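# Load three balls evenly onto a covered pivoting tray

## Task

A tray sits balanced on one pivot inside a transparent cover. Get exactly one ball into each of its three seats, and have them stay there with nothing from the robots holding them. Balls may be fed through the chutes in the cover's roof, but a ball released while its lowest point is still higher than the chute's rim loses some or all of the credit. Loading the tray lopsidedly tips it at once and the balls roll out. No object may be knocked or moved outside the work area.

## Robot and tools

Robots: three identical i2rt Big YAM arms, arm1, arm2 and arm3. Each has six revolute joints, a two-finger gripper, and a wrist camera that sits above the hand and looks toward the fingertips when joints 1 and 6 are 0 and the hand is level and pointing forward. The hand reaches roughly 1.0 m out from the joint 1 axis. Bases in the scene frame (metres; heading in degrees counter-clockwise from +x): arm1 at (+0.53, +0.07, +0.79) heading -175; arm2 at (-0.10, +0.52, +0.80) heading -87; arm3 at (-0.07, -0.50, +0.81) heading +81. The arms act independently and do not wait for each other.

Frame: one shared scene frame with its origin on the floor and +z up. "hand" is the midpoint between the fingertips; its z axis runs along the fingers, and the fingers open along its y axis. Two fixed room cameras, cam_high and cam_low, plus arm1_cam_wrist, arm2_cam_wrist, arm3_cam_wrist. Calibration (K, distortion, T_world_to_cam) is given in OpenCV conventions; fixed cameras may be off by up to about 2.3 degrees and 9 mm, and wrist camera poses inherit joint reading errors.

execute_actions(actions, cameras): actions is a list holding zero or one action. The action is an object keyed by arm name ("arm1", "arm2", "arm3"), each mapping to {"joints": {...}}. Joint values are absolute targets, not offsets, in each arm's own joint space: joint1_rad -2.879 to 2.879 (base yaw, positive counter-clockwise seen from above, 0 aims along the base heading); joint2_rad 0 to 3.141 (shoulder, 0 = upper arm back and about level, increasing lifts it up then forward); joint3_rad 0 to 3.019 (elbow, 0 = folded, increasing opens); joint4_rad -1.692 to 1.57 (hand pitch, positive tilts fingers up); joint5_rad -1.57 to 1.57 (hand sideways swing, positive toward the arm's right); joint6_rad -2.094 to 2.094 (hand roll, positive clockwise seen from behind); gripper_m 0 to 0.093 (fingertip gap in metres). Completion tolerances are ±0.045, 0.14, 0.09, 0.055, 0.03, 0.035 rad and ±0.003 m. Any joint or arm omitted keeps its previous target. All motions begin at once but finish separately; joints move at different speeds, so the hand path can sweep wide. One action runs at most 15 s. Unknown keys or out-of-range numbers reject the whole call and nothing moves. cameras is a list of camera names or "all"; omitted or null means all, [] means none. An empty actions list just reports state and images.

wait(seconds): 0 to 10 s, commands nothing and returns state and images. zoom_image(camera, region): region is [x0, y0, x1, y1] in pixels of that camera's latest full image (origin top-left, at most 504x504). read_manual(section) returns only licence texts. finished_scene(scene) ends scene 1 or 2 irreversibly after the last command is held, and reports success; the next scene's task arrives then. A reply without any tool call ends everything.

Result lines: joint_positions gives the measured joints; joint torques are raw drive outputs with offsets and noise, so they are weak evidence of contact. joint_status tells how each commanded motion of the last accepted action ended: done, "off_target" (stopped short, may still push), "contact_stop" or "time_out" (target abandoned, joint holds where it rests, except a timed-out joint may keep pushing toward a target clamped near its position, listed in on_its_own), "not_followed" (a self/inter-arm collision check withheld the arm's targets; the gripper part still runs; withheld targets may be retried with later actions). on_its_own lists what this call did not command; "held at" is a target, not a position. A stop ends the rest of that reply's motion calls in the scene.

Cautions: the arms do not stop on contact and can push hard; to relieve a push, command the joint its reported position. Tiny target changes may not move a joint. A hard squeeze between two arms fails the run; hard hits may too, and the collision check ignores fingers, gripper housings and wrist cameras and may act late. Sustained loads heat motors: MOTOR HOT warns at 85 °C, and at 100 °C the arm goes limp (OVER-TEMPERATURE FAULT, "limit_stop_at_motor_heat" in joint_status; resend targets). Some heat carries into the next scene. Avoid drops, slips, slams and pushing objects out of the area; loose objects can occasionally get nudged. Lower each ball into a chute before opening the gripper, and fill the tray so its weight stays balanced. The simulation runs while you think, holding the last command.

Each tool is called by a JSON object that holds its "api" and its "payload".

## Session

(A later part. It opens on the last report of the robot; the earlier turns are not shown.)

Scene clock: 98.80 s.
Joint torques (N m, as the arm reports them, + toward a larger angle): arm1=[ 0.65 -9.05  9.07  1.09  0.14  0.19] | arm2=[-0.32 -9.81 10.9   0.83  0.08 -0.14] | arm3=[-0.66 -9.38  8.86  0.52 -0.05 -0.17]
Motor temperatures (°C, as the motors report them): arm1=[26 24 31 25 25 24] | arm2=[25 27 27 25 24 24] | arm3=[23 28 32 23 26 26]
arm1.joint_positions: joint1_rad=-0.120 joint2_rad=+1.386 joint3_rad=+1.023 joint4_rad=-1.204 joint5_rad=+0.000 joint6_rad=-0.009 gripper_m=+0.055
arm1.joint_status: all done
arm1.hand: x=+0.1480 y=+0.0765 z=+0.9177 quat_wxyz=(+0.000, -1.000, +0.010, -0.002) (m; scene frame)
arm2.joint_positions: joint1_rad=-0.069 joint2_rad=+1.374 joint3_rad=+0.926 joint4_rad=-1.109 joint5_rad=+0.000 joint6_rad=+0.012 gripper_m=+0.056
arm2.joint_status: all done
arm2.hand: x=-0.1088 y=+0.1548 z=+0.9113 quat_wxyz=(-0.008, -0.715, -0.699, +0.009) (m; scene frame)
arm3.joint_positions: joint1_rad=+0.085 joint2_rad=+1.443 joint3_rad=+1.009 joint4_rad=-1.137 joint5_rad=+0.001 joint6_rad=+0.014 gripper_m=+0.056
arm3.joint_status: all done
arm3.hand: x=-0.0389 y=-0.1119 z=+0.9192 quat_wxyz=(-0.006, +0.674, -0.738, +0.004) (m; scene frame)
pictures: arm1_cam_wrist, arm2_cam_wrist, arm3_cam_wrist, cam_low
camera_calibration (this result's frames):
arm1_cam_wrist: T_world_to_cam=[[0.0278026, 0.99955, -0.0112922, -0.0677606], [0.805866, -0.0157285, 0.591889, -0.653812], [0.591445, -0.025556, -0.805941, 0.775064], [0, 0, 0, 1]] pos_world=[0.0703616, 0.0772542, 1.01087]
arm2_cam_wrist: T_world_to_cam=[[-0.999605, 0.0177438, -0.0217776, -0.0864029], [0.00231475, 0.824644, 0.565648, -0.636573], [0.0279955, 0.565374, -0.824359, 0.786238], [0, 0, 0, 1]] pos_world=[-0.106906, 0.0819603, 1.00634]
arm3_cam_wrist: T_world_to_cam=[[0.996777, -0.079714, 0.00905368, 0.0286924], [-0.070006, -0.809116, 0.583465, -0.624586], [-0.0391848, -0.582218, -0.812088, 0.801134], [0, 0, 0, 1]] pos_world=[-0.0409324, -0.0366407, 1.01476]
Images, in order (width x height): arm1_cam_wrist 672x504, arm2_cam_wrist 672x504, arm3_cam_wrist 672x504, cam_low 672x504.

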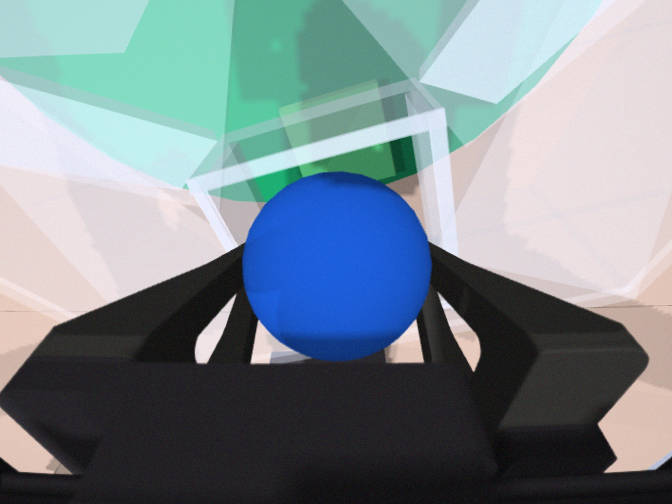

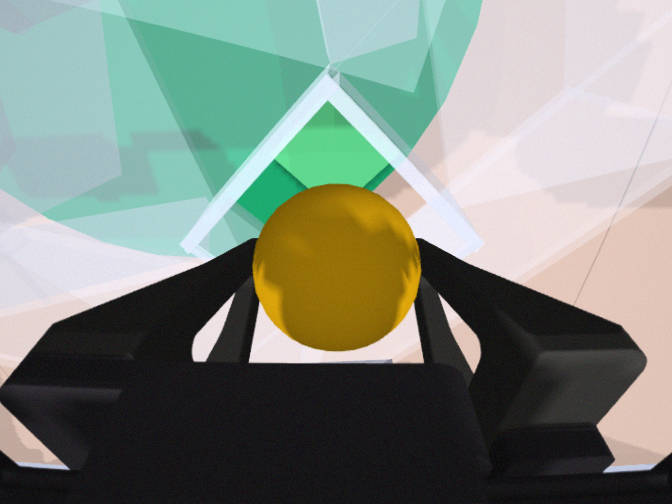

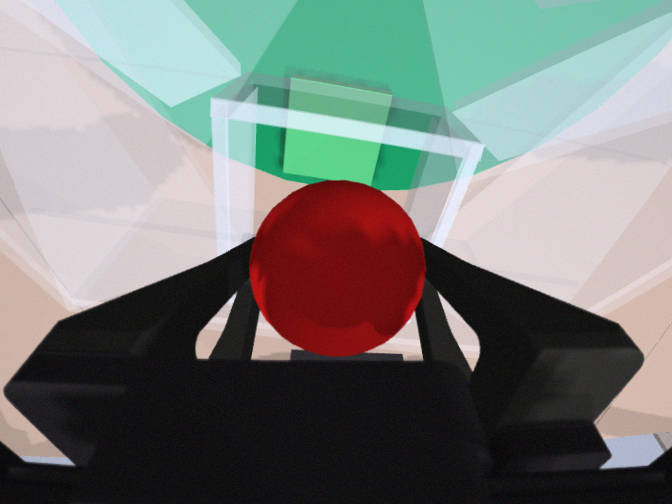

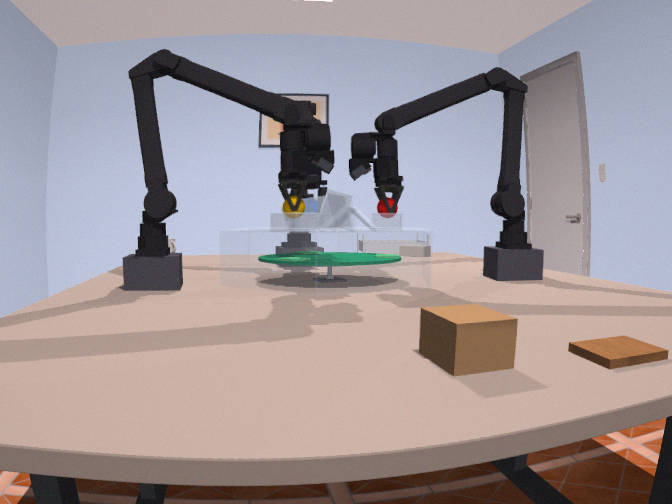

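{"api": "execute_actions", "payload": {"actions": [{"arm1":{"joints":{"joint2_rad":1.42}},"arm3":{"joints":{"joint4_rad":-1.10}}}], "cameras": []}}

{"api": "execute_actions", "payload": {"actions": [{"arm1":{"joints":{"gripper_m":0.066}},"arm2":{"joints":{"gripper_m":0.066}},"arm3":{"joints":{"gripper_m":0.066}}}], "cameras": []}}

{"api": "execute_actions", "payload": {"actions": [{"arm1":{"joints":{"joint2_rad":1.2}},"arm2":{"joints":{"joint2_rad":1.2}},"arm3":{"joints":{"joint2_rad":1.2}}}]}}

Scene clock: 105.67 s.
Joint torques (N m, as the arm reports them, + toward a larger angle): arm1=[ 0.7  -8.88  8.86  1.04  0.15  0.2 ] | arm2=[-0.29 -9.77 10.97  0.79  0.08 -0.14] | arm3=[-0.84 -9.45  8.96  0.55 -0.03 -0.13]
Motor temperatures (°C, as the motors report them): arm1=[26 24 31 25 25 24] | arm2=[25 27 27 25 24 24] | arm3=[23 28 32 23 26 26]
arm1.joint_positions: joint1_rad=-0.120 joint2_rad=+1.408 joint3_rad=+1.023 joint4_rad=-1.204 joint5_rad=+0.000 joint6_rad=-0.009 gripper_m=+0.055
arm1.joint_status: all done
arm1.hand: x=+0.1480 y=+0.0765 z=+0.9100 quat_wxyz=(-0.001, -1.000, +0.010, -0.012) (m; scene frame)
arm2.joint_positions: joint1_rad=-0.069 joint2_rad=+1.374 joint3_rad=+0.926 joint4_rad=-1.109 joint5_rad=+0.000 joint6_rad=+0.012 gripper_m=+0.056
arm2.joint_status: not commanded
arm2.hand: x=-0.1088 y=+0.1548 z=+0.9113 quat_wxyz=(-0.008, -0.715, -0.699, +0.009) (m; scene frame)
arm3.joint_positions: joint1_rad=+0.085 joint2_rad=+1.443 joint3_rad=+1.009 joint4_rad=-1.118 joint5_rad=+0.001 joint6_rad=+0.014 gripper_m=+0.056
arm3.joint_status: all done
arm3.hand: x=-0.0385 y=-0.1072 z=+0.9193 quat_wxyz=(-0.014, +0.674, -0.738, -0.002) (m; scene frame)
pictures: none
No camera images: the call's "cameras" was empty. Leave "cameras" out to get every camera's image.

Scene clock: 106.20 s.
Joint torques (N m, as the arm reports them, + toward a larger angle): arm1=[ 0.77 -8.98  8.91  1.05 -0.12  0.25] | arm2=[-0.34 -9.83 10.94  0.75  0.08 -0.14] | arm3=[-0.94 -9.79  8.82  0.4   0.15 -0.17]
Motor temperatures (°C, as the motors report them): arm1=[26 24 31 25 25 24] | arm2=[25 27 27 25 24 24] | arm3=[23 28 32 23 26 26]
arm1.joint_positions: joint1_rad=-0.121 joint2_rad=+1.408 joint3_rad=+1.023 joint4_rad=-1.204 joint5_rad=+0.007 joint6_rad=-0.014 gripper_m=+0.064
arm1.joint_status: all done
arm1.hand: x=+0.1481 y=+0.0781 z=+0.9100 quat_wxyz=(+0.003, -1.000, +0.008, -0.013) (m; scene frame)
arm2.joint_positions: joint1_rad=-0.069 joint2_rad=+1.374 joint3_rad=+0.926 joint4_rad=-1.108 joint5_rad=+0.000 joint6_rad=+0.012 gripper_m=+0.066
arm2.joint_status: all done
arm2.hand: x=-0.1088 y=+0.1546 z=+0.9113 quat_wxyz=(-0.008, -0.715, -0.699, +0.010) (m; scene frame)
arm3.joint_positions: joint1_rad=+0.087 joint2_rad=+1.442 joint3_rad=+1.009 joint4_rad=-1.118 joint5_rad=-0.005 joint6_rad=+0.014 gripper_m=+0.066
arm3.joint_status: all done
arm3.hand: x=-0.0405 y=-0.1070 z=+0.9194 quat_wxyz=(-0.012, +0.675, -0.738, -0.005) (m; scene frame)
pictures: none
No camera images: the call's "cameras" was empty. Leave "cameras" out to get every camera's image.

Scene clock: 107.43 s.
Joint torques (N m, as the arm reports them, + toward a larger angle): arm1=[ 0.79 -5.88 11.41  0.34 -0.03  0.22] | arm2=[-0.3  -7.05 11.86  1.15  0.08 -0.14] | arm3=[-0.82 -6.35 10.06  1.34  0.08 -0.11]
Motor temperatures (°C, as the motors report them): arm1=[26 24 31 25 25 24] | arm2=[25 27 27 25 24 24] | arm3=[23 28 32 23 26 26]
arm1.joint_positions: joint1_rad=-0.121 joint2_rad=+1.183 joint3_rad=+1.003 joint4_rad=-1.179 joint5_rad=+0.005 joint6_rad=-0.011 gripper_m=+0.066
arm1.joint_status: all done
arm1.hand: x=+0.1557 y=+0.0775 z=+0.9819 quat_wxyz=(+0.004, -0.995, +0.010, +0.102) (m; scene frame)
arm2.joint_positions: joint1_rad=-0.069 joint2_rad=+1.192 joint3_rad=+0.926 joint4_rad=-1.108 joint5_rad=+0.000 joint6_rad=+0.012 gripper_m=+0.066
arm2.joint_status: all done
arm2.hand: x=-0.1087 y=+0.1561 z=+0.9734 quat_wxyz=(-0.073, -0.711, -0.695, +0.074) (m; scene frame)
arm3.joint_positions: joint1_rad=+0.087 joint2_rad=+1.197 joint3_rad=+1.009 joint4_rad=-1.118 joint5_rad=-0.003 joint6_rad=+0.014 gripper_m=+0.066
arm3.joint_status: all done
arm3.hand: x=-0.0419 y=-0.1130 z=+1.0101 quat_wxyz=(-0.101, +0.670, -0.730, -0.088) (m; scene frame)
pictures: arm1_cam_wrist, arm2_cam_wrist, arm3_cam_wrist, cam_high, cam_low
camera_calibration (this result's frames):
arm1_cam_wrist: T_world_to_cam=[[0.025488, 0.99966, -0.00554778, -0.0736175], [0.910415, -0.0209196, 0.413167, -0.538389], [0.412911, -0.0155816, -0.910638, 0.952097], [0, 0, 0, 1]] pos_world=[0.0989033, 0.0771647, 1.08905]
arm2_cam_wrist: T_world_to_cam=[[-0.999658, 0.0132936, -0.0225397, -0.0834969], [0.00299735, 0.91385, 0.40604, -0.531298], [0.0259956, 0.405834, -0.913577, 0.948295], [0, 0, 0, 1]] pos_world=[-0.106527, 0.101787, 1.08019]
arm3_cam_wrist: T_world_to_cam=[[0.997176, -0.0749753, 0.00427717, 0.0360968], [-0.0717263, -0.933998, 0.350005, -0.457074], [-0.0222469, -0.349324, -0.936738, 1.02712], [0, 0, 0, 1]] pos_world=[-0.0459289, -0.0654016, 1.12197]
Images, in order (width x height): arm1_cam_wrist 672x504, arm2_cam_wrist 672x504, arm3_cam_wrist 672x504, cam_high 672x504, cam_low 672x504.

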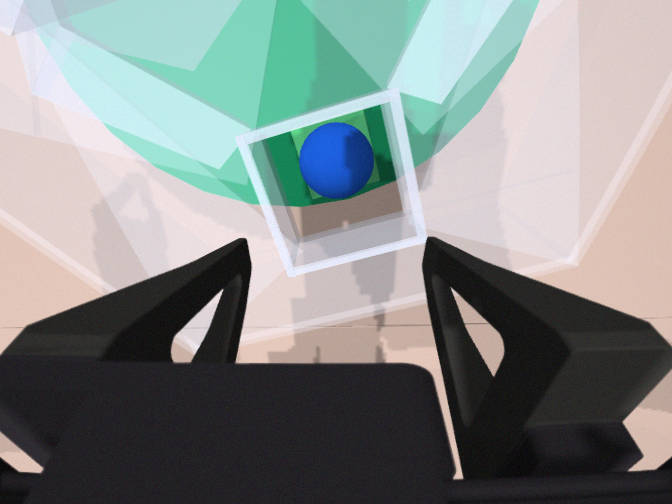

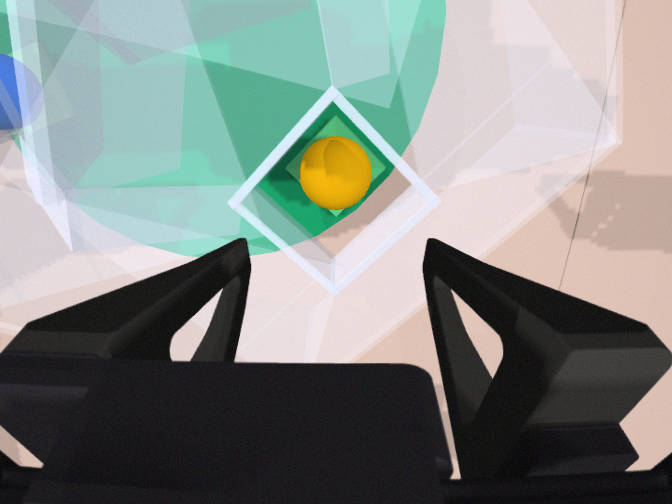

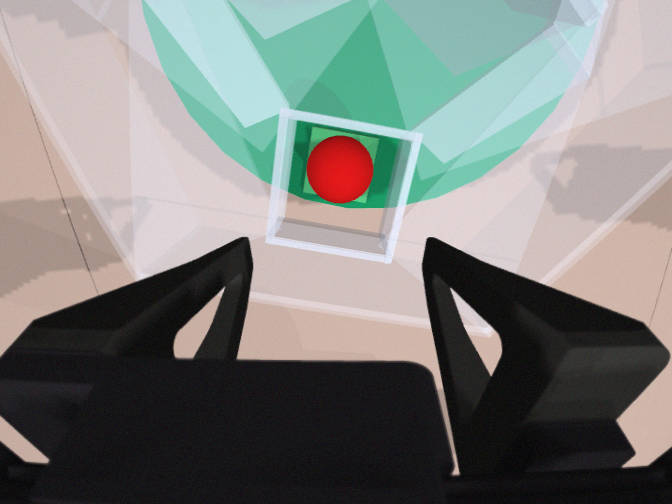

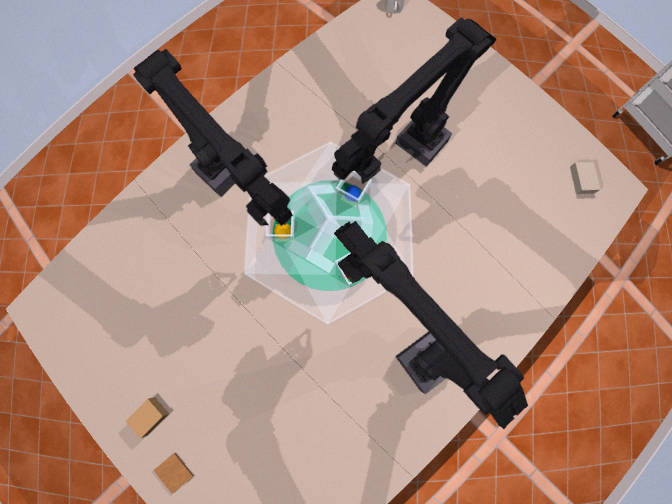

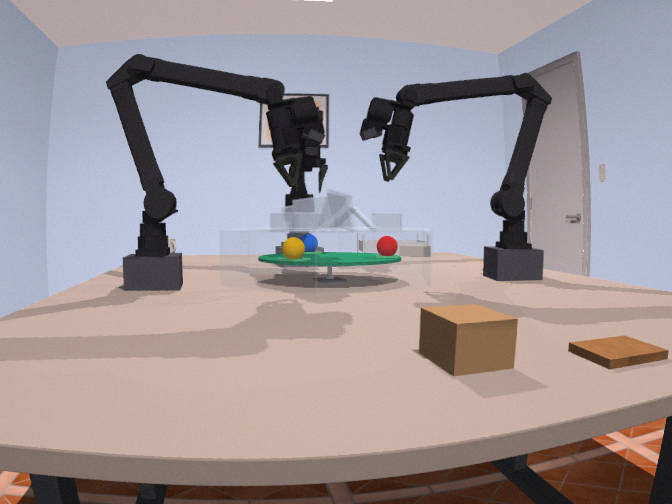

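{"api": "finished_scene", "payload": {"scene": 1}}

The scene is finished: the task was done.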